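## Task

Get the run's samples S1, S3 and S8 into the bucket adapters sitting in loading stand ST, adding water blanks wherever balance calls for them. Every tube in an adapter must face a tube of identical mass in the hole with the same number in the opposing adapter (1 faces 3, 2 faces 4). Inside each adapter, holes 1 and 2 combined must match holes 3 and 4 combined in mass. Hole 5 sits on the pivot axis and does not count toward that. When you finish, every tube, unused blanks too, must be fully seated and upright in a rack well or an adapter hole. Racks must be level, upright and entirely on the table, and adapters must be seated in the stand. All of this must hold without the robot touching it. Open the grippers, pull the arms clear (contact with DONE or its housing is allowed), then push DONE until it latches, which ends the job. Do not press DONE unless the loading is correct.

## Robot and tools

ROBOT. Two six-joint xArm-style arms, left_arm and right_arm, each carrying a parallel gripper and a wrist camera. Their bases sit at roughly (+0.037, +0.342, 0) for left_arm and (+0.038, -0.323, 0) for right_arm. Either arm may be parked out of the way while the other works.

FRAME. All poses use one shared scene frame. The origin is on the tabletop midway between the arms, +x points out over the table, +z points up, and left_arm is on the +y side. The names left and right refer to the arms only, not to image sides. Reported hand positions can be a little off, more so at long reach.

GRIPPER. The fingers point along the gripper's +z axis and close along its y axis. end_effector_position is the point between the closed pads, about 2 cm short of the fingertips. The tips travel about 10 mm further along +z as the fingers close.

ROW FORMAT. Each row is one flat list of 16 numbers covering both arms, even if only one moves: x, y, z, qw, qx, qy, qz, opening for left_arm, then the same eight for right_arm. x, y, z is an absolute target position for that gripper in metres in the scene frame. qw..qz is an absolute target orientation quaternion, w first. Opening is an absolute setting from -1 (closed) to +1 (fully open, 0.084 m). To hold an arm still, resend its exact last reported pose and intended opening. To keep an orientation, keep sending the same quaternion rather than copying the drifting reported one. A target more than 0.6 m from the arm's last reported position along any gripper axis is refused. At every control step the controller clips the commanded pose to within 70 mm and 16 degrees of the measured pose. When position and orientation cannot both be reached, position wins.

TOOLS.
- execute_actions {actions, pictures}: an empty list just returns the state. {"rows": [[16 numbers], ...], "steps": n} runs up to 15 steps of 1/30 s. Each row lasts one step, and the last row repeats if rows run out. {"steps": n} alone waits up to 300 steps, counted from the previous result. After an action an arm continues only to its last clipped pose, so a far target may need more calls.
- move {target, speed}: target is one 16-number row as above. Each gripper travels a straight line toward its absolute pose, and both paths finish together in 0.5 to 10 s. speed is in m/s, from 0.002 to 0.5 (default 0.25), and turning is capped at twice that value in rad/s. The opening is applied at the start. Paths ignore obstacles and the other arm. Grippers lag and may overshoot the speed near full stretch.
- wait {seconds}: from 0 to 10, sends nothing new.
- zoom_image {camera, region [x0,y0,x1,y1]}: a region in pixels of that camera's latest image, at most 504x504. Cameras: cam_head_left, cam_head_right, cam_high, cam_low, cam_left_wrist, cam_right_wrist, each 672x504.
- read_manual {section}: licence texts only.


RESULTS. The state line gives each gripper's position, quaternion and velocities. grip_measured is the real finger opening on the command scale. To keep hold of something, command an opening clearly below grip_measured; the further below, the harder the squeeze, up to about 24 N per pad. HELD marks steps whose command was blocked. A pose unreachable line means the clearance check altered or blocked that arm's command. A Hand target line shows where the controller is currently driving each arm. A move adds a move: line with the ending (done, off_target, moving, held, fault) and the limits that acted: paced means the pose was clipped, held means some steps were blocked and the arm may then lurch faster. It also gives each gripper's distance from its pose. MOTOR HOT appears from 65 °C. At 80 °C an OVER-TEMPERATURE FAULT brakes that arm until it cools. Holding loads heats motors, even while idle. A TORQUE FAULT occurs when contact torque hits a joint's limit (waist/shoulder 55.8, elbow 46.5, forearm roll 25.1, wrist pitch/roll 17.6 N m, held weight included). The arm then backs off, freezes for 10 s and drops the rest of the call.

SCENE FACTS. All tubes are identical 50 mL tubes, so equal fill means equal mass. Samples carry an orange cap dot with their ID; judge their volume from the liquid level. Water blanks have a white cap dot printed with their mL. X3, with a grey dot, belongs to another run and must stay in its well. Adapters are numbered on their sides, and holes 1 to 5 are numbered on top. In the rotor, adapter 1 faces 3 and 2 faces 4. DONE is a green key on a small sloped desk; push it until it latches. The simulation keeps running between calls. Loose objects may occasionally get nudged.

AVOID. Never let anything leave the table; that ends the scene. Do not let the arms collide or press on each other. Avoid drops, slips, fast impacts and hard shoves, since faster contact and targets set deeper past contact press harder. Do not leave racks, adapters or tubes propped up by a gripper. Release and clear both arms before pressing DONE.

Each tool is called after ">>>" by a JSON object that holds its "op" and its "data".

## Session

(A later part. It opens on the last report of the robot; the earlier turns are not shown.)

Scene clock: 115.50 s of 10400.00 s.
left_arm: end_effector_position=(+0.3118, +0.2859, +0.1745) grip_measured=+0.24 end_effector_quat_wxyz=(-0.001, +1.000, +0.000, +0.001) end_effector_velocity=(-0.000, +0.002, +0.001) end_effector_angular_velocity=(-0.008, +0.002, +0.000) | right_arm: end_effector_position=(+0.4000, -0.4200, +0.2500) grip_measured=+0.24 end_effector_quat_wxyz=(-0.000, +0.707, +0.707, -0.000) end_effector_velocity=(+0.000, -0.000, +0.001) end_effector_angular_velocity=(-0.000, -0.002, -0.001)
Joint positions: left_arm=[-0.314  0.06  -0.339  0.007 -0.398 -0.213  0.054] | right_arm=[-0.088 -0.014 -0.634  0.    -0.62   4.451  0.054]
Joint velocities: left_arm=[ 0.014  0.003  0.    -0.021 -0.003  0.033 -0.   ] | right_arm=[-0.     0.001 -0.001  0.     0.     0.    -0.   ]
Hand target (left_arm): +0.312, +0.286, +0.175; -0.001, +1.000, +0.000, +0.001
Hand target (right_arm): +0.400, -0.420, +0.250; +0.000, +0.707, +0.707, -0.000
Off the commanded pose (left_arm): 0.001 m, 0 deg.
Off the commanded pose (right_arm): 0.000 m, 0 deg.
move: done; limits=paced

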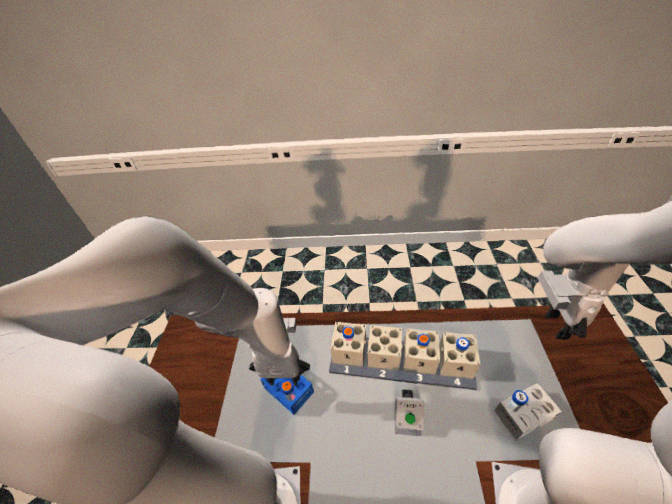

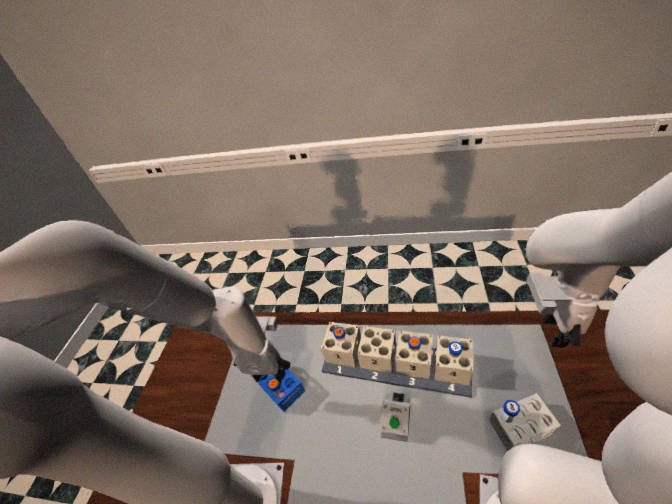

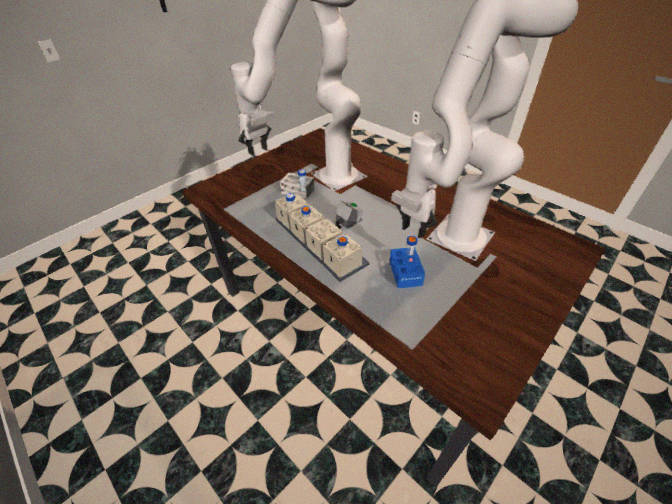

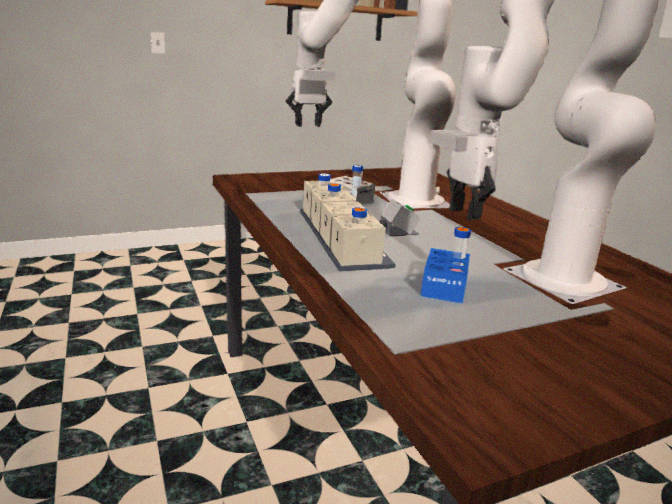

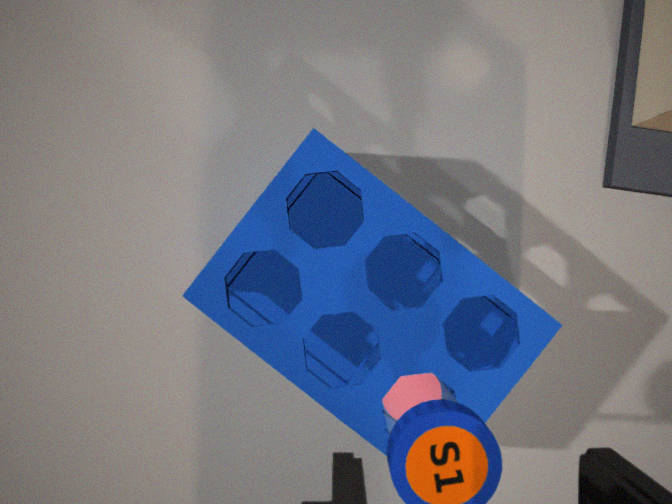

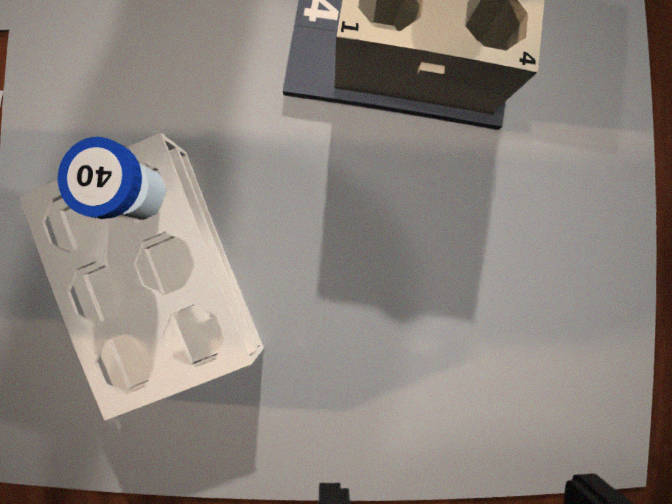

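>>> {"op": "move", "data": {"target": [0.312,0.286,0.114,0,1,0,0,0.25,0.4,-0.42,0.25,0,0.707,0.707,0,0.25], "speed": 0.1}}

>>> {"op": "execute_actions", "data": {"actions": [{"rows":[[0.312,0.286,0.114,0,1,0,0,-0.45,0.4,-0.42,0.25,0,0.707,0.707,0,0.25]]}], "pictures": false}}

>>> {"op": "move", "data": {"target": [0.312,0.286,0.26,0,1,0,0,-0.45,0.4,-0.42,0.25,0,0.707,0.707,0,0.25], "speed": 0.15}}

>>> {"op": "move", "data": {"target": [0.4607,0.011,0.25,0,1,0,0,-0.45,0.4,-0.42,0.25,0,0.707,0.707,0,0.25]}}

>>> {"op": "move", "data": {"target": [0.4607,0.011,0.2,0,1,0,0,-0.45,0.4,-0.42,0.25,0,0.707,0.707,0,0.25], "speed": 0.07}}

Scene clock: 126.97 s of 10400.00 s.
left_arm: end_effector_position=(+0.3121, +0.2861, +0.1142) grip_measured=+0.24 end_effector_quat_wxyz=(-0.000, +1.000, +0.000, +0.000) end_effector_velocity=(+0.001, -0.000, -0.002) end_effector_angular_velocity=(-0.000, -0.001, -0.000) | right_arm: end_effector_position=(+0.4000, -0.4200, +0.2500) grip_measured=+0.24 end_effector_quat_wxyz=(-0.000, +0.707, +0.707, -0.000) end_effector_velocity=(+0.000, -0.000, -0.000) end_effector_angular_velocity=(+0.000, +0.000, +0.001)
Joint positions: left_arm=[-0.311 -0.142 -0.326  0.002 -0.184 -0.205  0.054] | right_arm=[-0.088 -0.014 -0.634  0.    -0.62   4.451  0.054]
Joint velocities: left_arm=[-0.    -0.007 -0.002  0.001  0.006 -0.001  0.   ] | right_arm=[-0.    -0.001 -0.     0.     0.    -0.001  0.   ]
Hand target (left_arm): +0.312, +0.286, +0.114; -0.000, +1.000, +0.000, +0.000
Hand target (right_arm): +0.400, -0.420, +0.250; +0.000, +0.707, +0.707, -0.000
Off the commanded pose (left_arm): 0.000 m, 0 deg.
Off the commanded pose (right_arm): 0.000 m, 0 deg.
After step 90, 7.30 s passed at rest.
move: done

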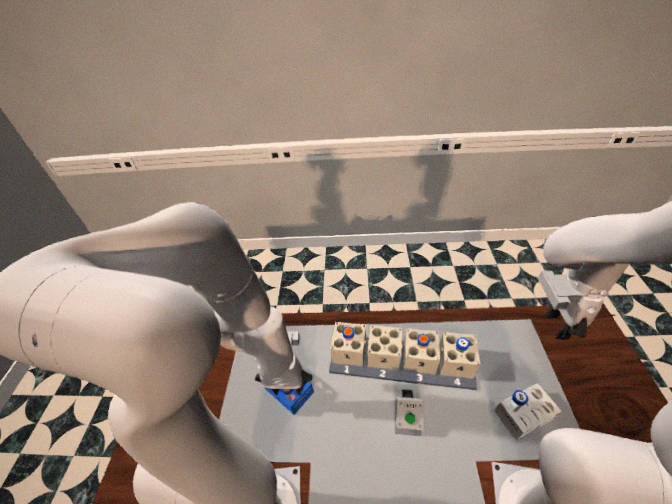

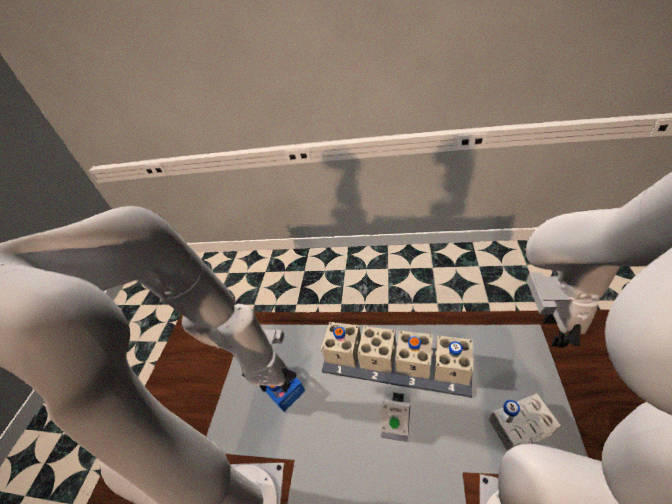

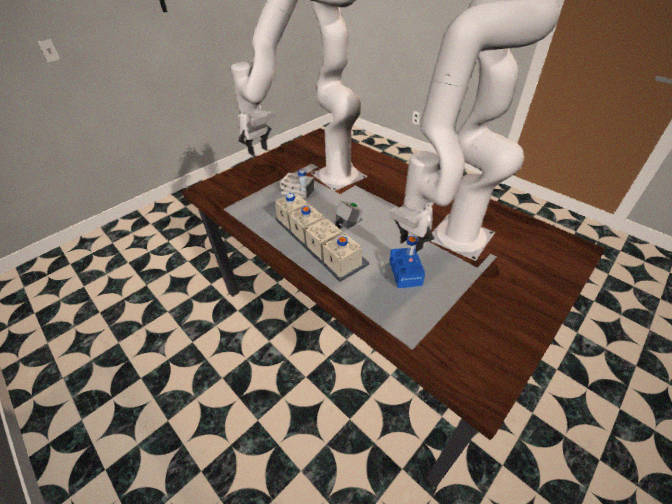

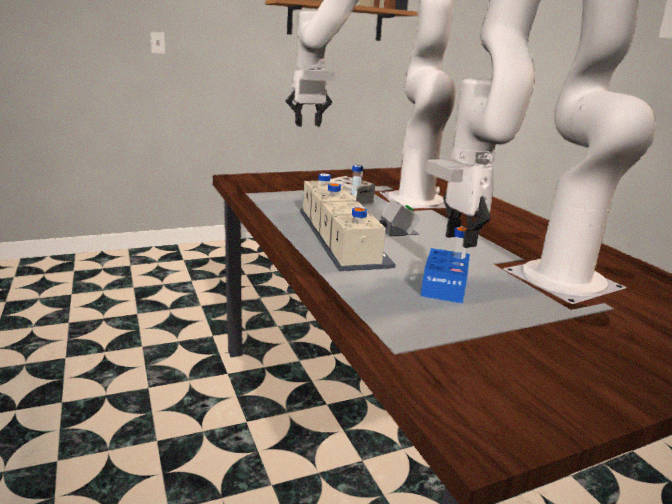

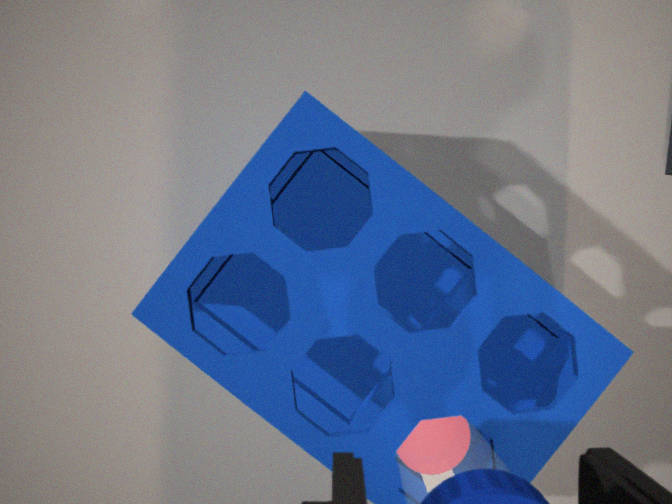

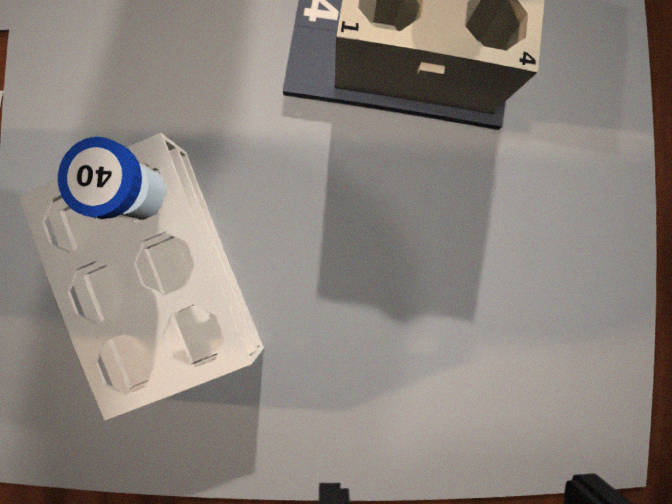

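Scene clock: 127.47 s of 10400.00 s.
left_arm: end_effector_position=(+0.3121, +0.2860, +0.1140) grip_measured=-0.26 end_effector_quat_wxyz=(-0.000, +1.000, +0.000, +0.000) end_effector_velocity=(-0.000, +0.000, -0.000) end_effector_angular_velocity=(+0.000, +0.000, -0.002) | right_arm: end_effector_position=(+0.4000, -0.4200, +0.2500) grip_measured=+0.24 end_effector_quat_wxyz=(-0.000, +0.707, +0.707, -0.000) end_effector_velocity=(+0.000, +0.000, -0.000) end_effector_angular_velocity=(-0.000, -0.001, -0.001)
Joint positions: left_arm=[-0.311 -0.143 -0.326  0.    -0.183 -0.203  0.033] | right_arm=[-0.088 -0.014 -0.634  0.    -0.62   4.451  0.054]
Joint velocities: left_arm=[ 0.    -0.     0.001 -0.     0.     0.002  0.   ] | right_arm=[0.    0.    0.    0.    0.001 0.001 0.   ]
Hand target (left_arm): +0.312, +0.286, +0.114; -0.000, +1.000, +0.000, +0.000
Hand target (right_arm): +0.400, -0.420, +0.250; +0.000, +0.707, +0.707, -0.000
Off the commanded pose (left_arm): 0.000 m, 0 deg.
Off the commanded pose (right_arm): 0.000 m, 0 deg.
Steps of this call (steps 1 to 15: all 15 steps of this action). Readings (end_effector_position):
1: left_arm (+0.3121, +0.2861, +0.1142) | right_arm (+0.4000, -0.4200, +0.2500)
2: left_arm (+0.3121, +0.2861, +0.1141) | right_arm (+0.4000, -0.4200, +0.2500)
4: left_arm (+0.3121, +0.2860, +0.1141) | right_arm (+0.4000, -0.4200, +0.2500)
8: left_arm (+0.3121, +0.2860, +0.1141) | right_arm (+0.4000, -0.4200, +0.2500)
15: the state above

Scene clock: 129.27 s of 10400.00 s.
left_arm: end_effector_position=(+0.3117, +0.2858, +0.2597) grip_measured=-0.26 end_effector_quat_wxyz=(+0.000, +1.000, -0.000, -0.000) end_effector_velocity=(-0.001, +0.000, +0.002) end_effector_angular_velocity=(+0.001, -0.000, -0.002) | right_arm: end_effector_position=(+0.4000, -0.4200, +0.2500) grip_measured=+0.24 end_effector_quat_wxyz=(+0.000, +0.707, +0.707, +0.000) end_effector_velocity=(+0.000, +0.000, +0.000) end_effector_angular_velocity=(+0.001, +0.000, +0.000)
Joint positions: left_arm=[-0.311  0.272 -0.412 -0.001 -0.684 -0.201  0.033] | right_arm=[-0.088 -0.014 -0.634  0.    -0.62   4.451  0.054]
Joint velocities: left_arm=[-0.001  0.006 -0.001  0.002 -0.007  0.     0.   ] | right_arm=[ 0.    -0.    -0.     0.001 -0.001 -0.001  0.   ]
Hand target (left_arm): +0.312, +0.286, +0.260; +0.000, +1.000, -0.000, -0.000
Hand target (right_arm): +0.400, -0.420, +0.250; +0.000, +0.707, +0.707, -0.000
Off the commanded pose (left_arm): 0.000 m, 0 deg.
Off the commanded pose (right_arm): 0.000 m, 0 deg.
move: done

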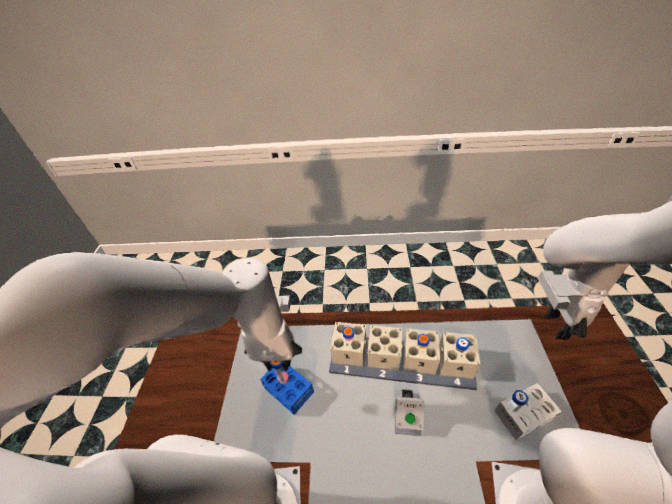

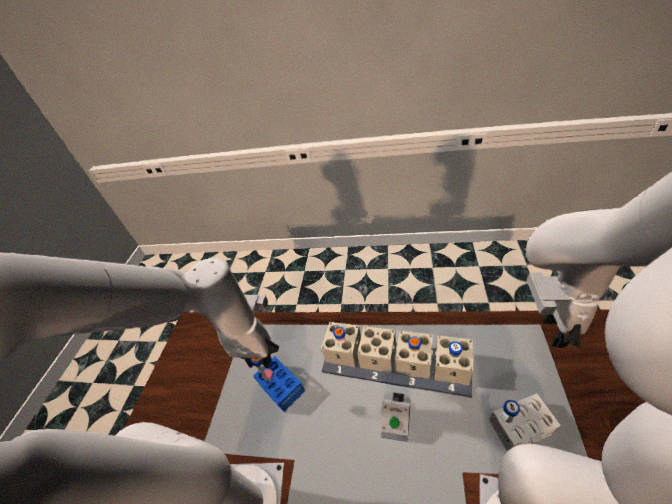

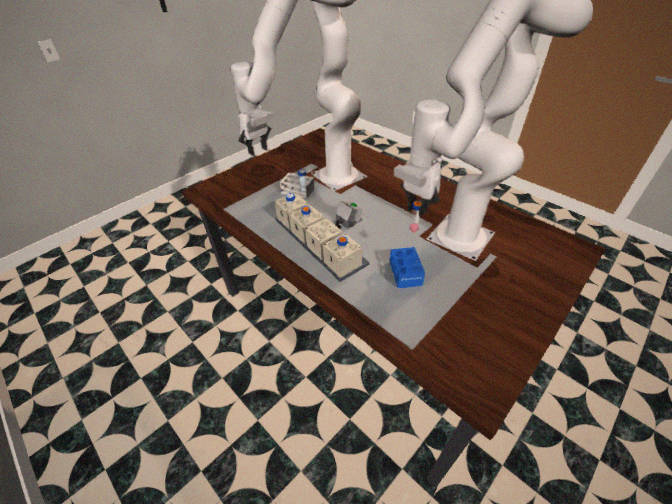

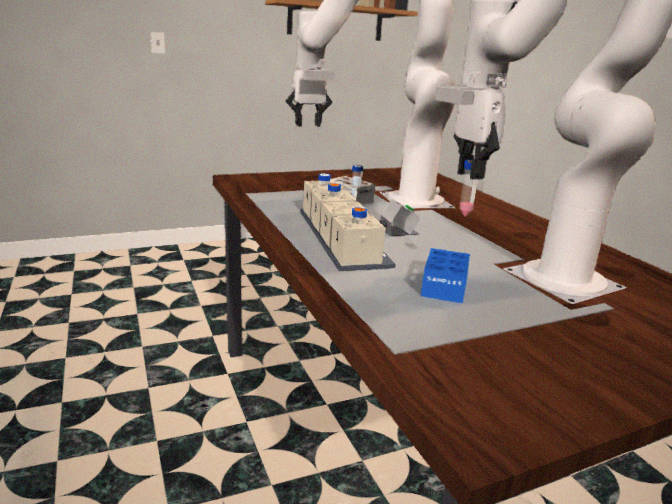

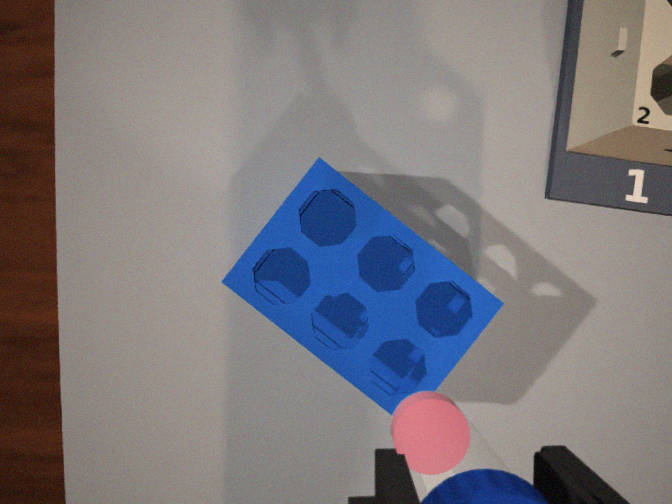

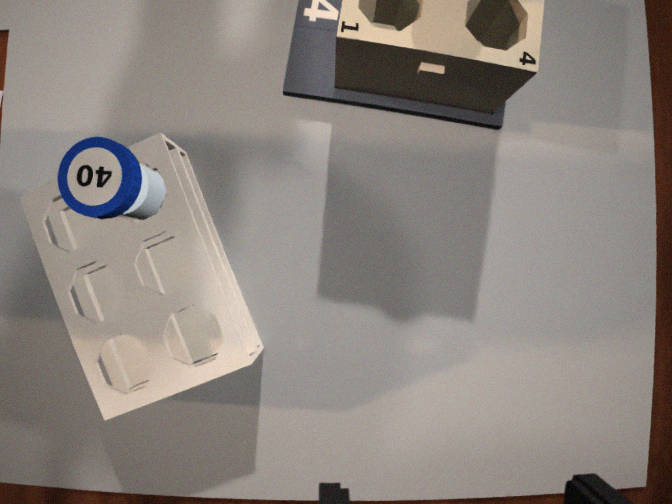

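Scene clock: 131.20 s of 10400.00 s.
left_arm: end_effector_position=(+0.4608, +0.0113, +0.2504) grip_measured=-0.26 end_effector_quat_wxyz=(+0.001, +1.000, +0.000, -0.000) end_effector_velocity=(+0.001, -0.001, -0.001) end_effector_angular_velocity=(+0.003, +0.002, +0.000) | right_arm: end_effector_position=(+0.4000, -0.4200, +0.2500) grip_measured=+0.24 end_effector_quat_wxyz=(-0.000, +0.707, +0.707, -0.000) end_effector_velocity=(+0.000, -0.000, +0.000) end_effector_angular_velocity=(+0.000, +0.001, -0.000)
Joint positions: left_arm=[-0.771 -0.392 -1.091 -0.002 -0.699 -0.661  0.033] | right_arm=[-0.088 -0.014 -0.634  0.    -0.62   4.451  0.054]
Joint velocities: left_arm=[-0.001 -0.005 -0.005  0.001 -0.003 -0.002 -0.   ] | right_arm=[-0.    -0.001 -0.001 -0.    -0.001  0.     0.   ]
Hand target (left_arm): +0.461, +0.011, +0.250; +0.000, +1.000, -0.000, -0.001
Hand target (right_arm): +0.400, -0.420, +0.250; -0.000, +0.707, +0.707, -0.000
Off the commanded pose (left_arm): 0.000 m, 0 deg.
Off the commanded pose (right_arm): 0.000 m, 0 deg.
move: done

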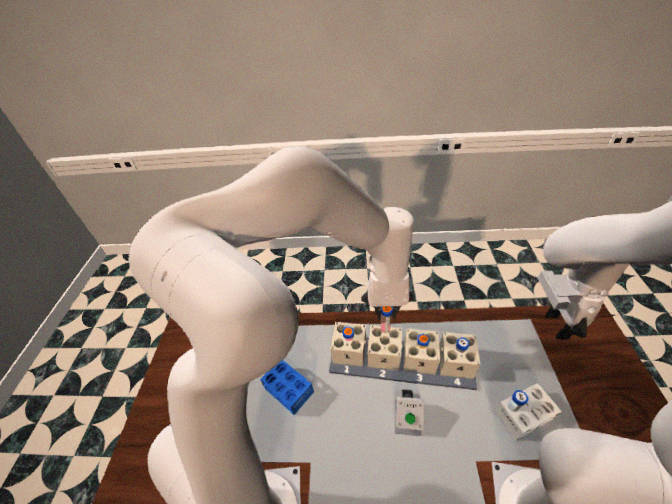

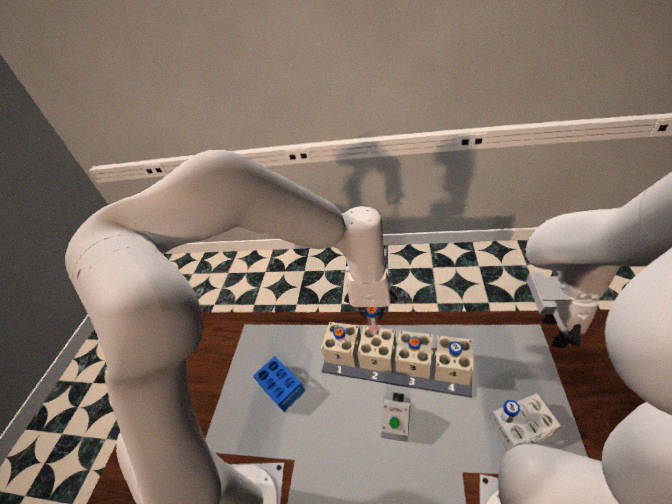

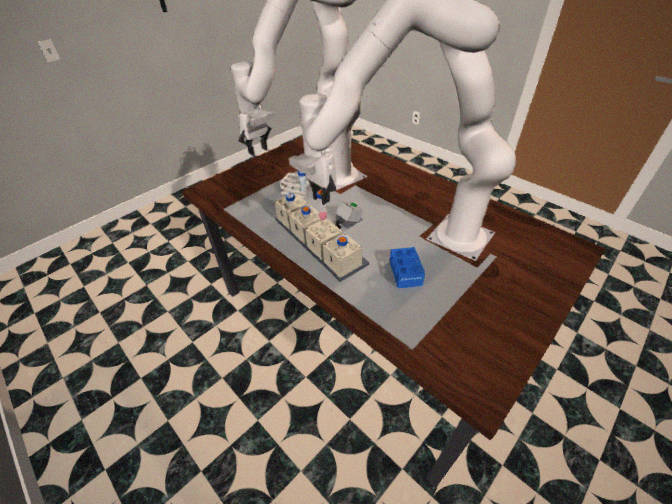

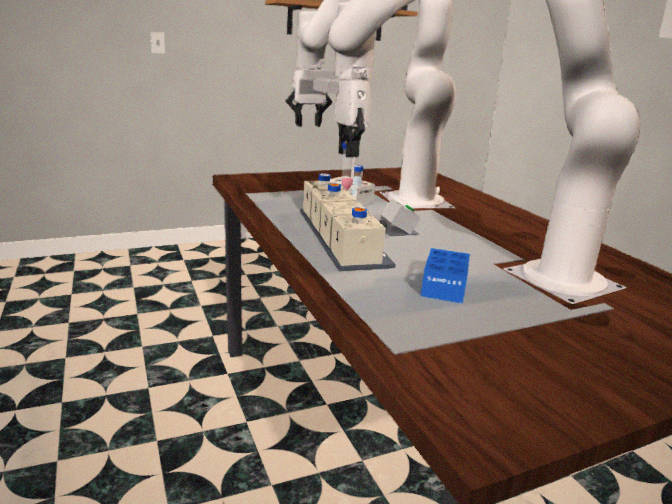

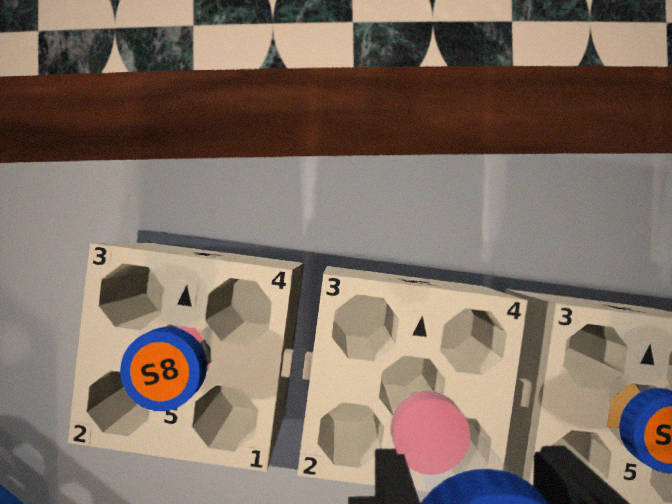

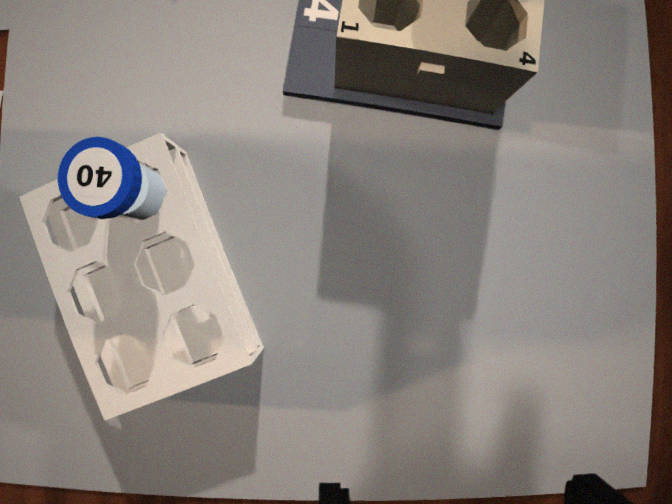

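Scene clock: 132.37 s of 10400.00 s.
left_arm: end_effector_position=(+0.4608, +0.0110, +0.2003) grip_measured=-0.26 end_effector_quat_wxyz=(-0.000, +1.000, +0.000, +0.000) end_effector_velocity=(+0.001, -0.000, -0.002) end_effector_angular_velocity=(-0.001, -0.002, +0.002) | right_arm: end_effector_position=(+0.4000, -0.4200, +0.2500) grip_measured=+0.24 end_effector_quat_wxyz=(+0.000, +0.707, +0.707, +0.000) end_effector_velocity=(+0.001, +0.000, +0.000) end_effector_angular_velocity=(-0.000, -0.001, +0.000)
Joint positions: left_arm=[-0.772 -0.464 -1.061  0.    -0.597 -0.664  0.033] | right_arm=[-0.088 -0.014 -0.634  0.    -0.62   4.451  0.054]
Joint velocities: left_arm=[ 0.    -0.003 -0.001  0.001  0.005 -0.002  0.   ] | right_arm=[ 0.001 -0.    -0.001 -0.     0.001  0.001  0.   ]
Hand target (left_arm): +0.461, +0.011, +0.200; -0.000, +1.000, +0.000, +0.000
Hand target (right_arm): +0.400, -0.420, +0.250; +0.000, +0.707, +0.707, -0.000
Off the commanded pose (left_arm): 0.000 m, 0 deg.
Off the commanded pose (right_arm): 0.000 m, 0 deg.
move: done

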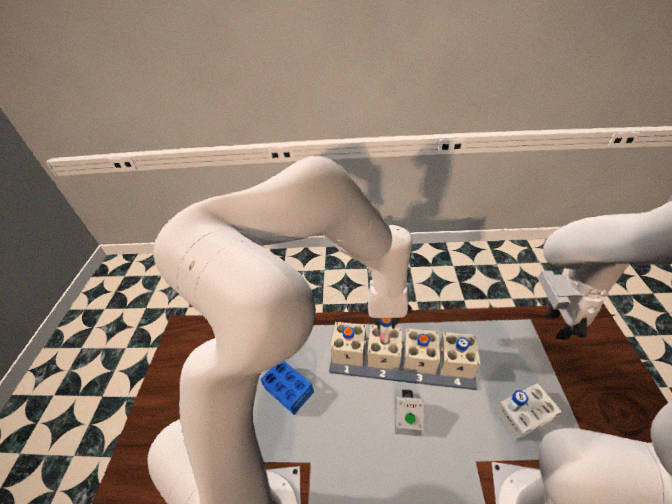

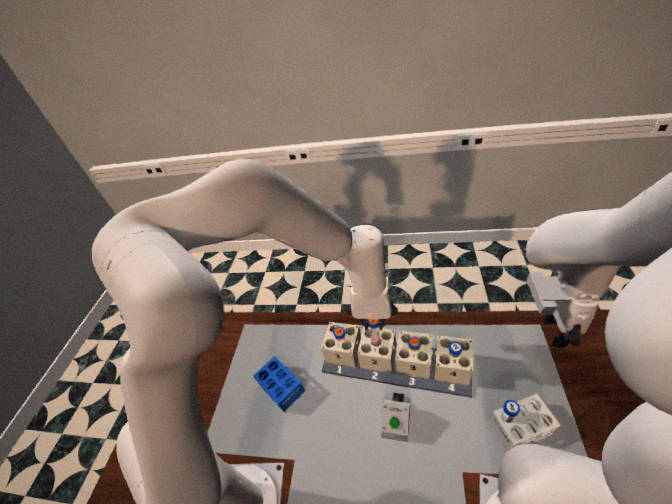

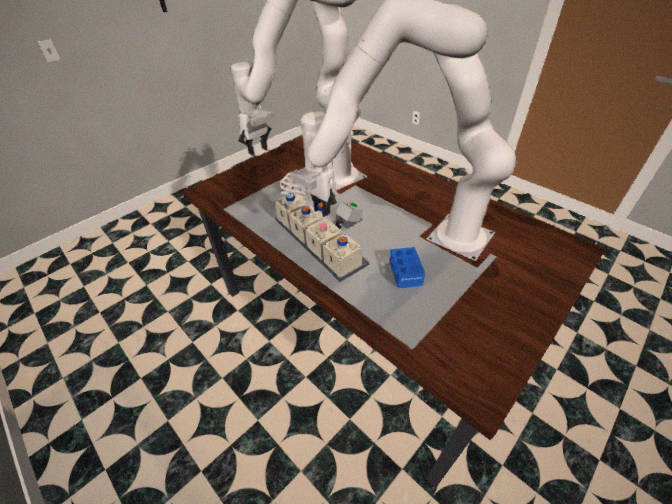

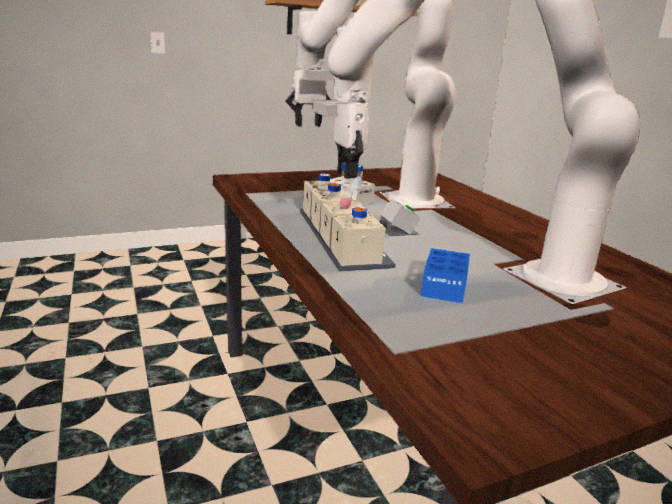

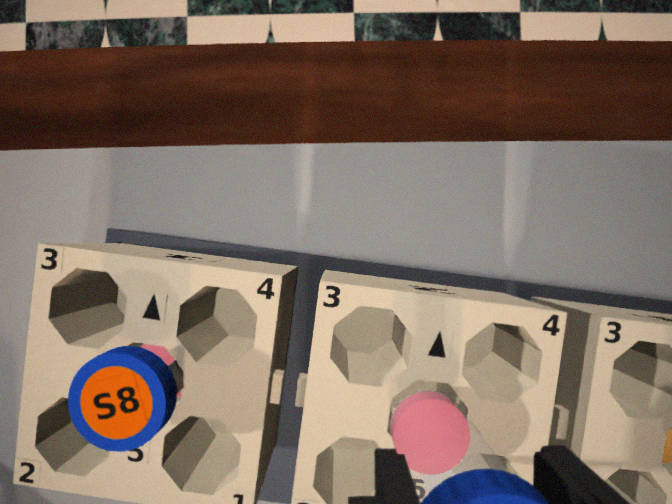

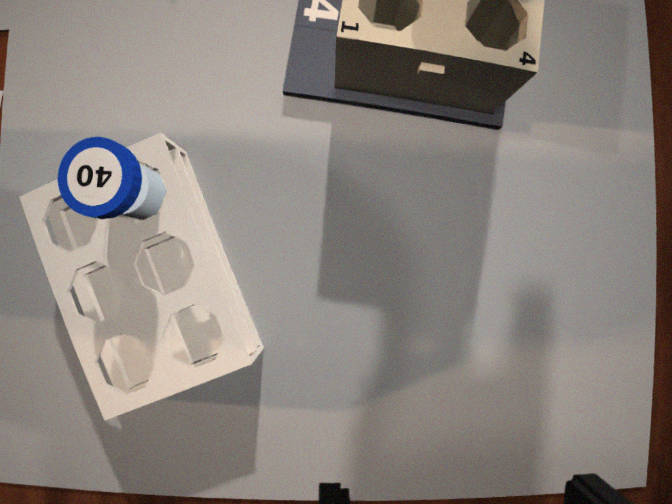

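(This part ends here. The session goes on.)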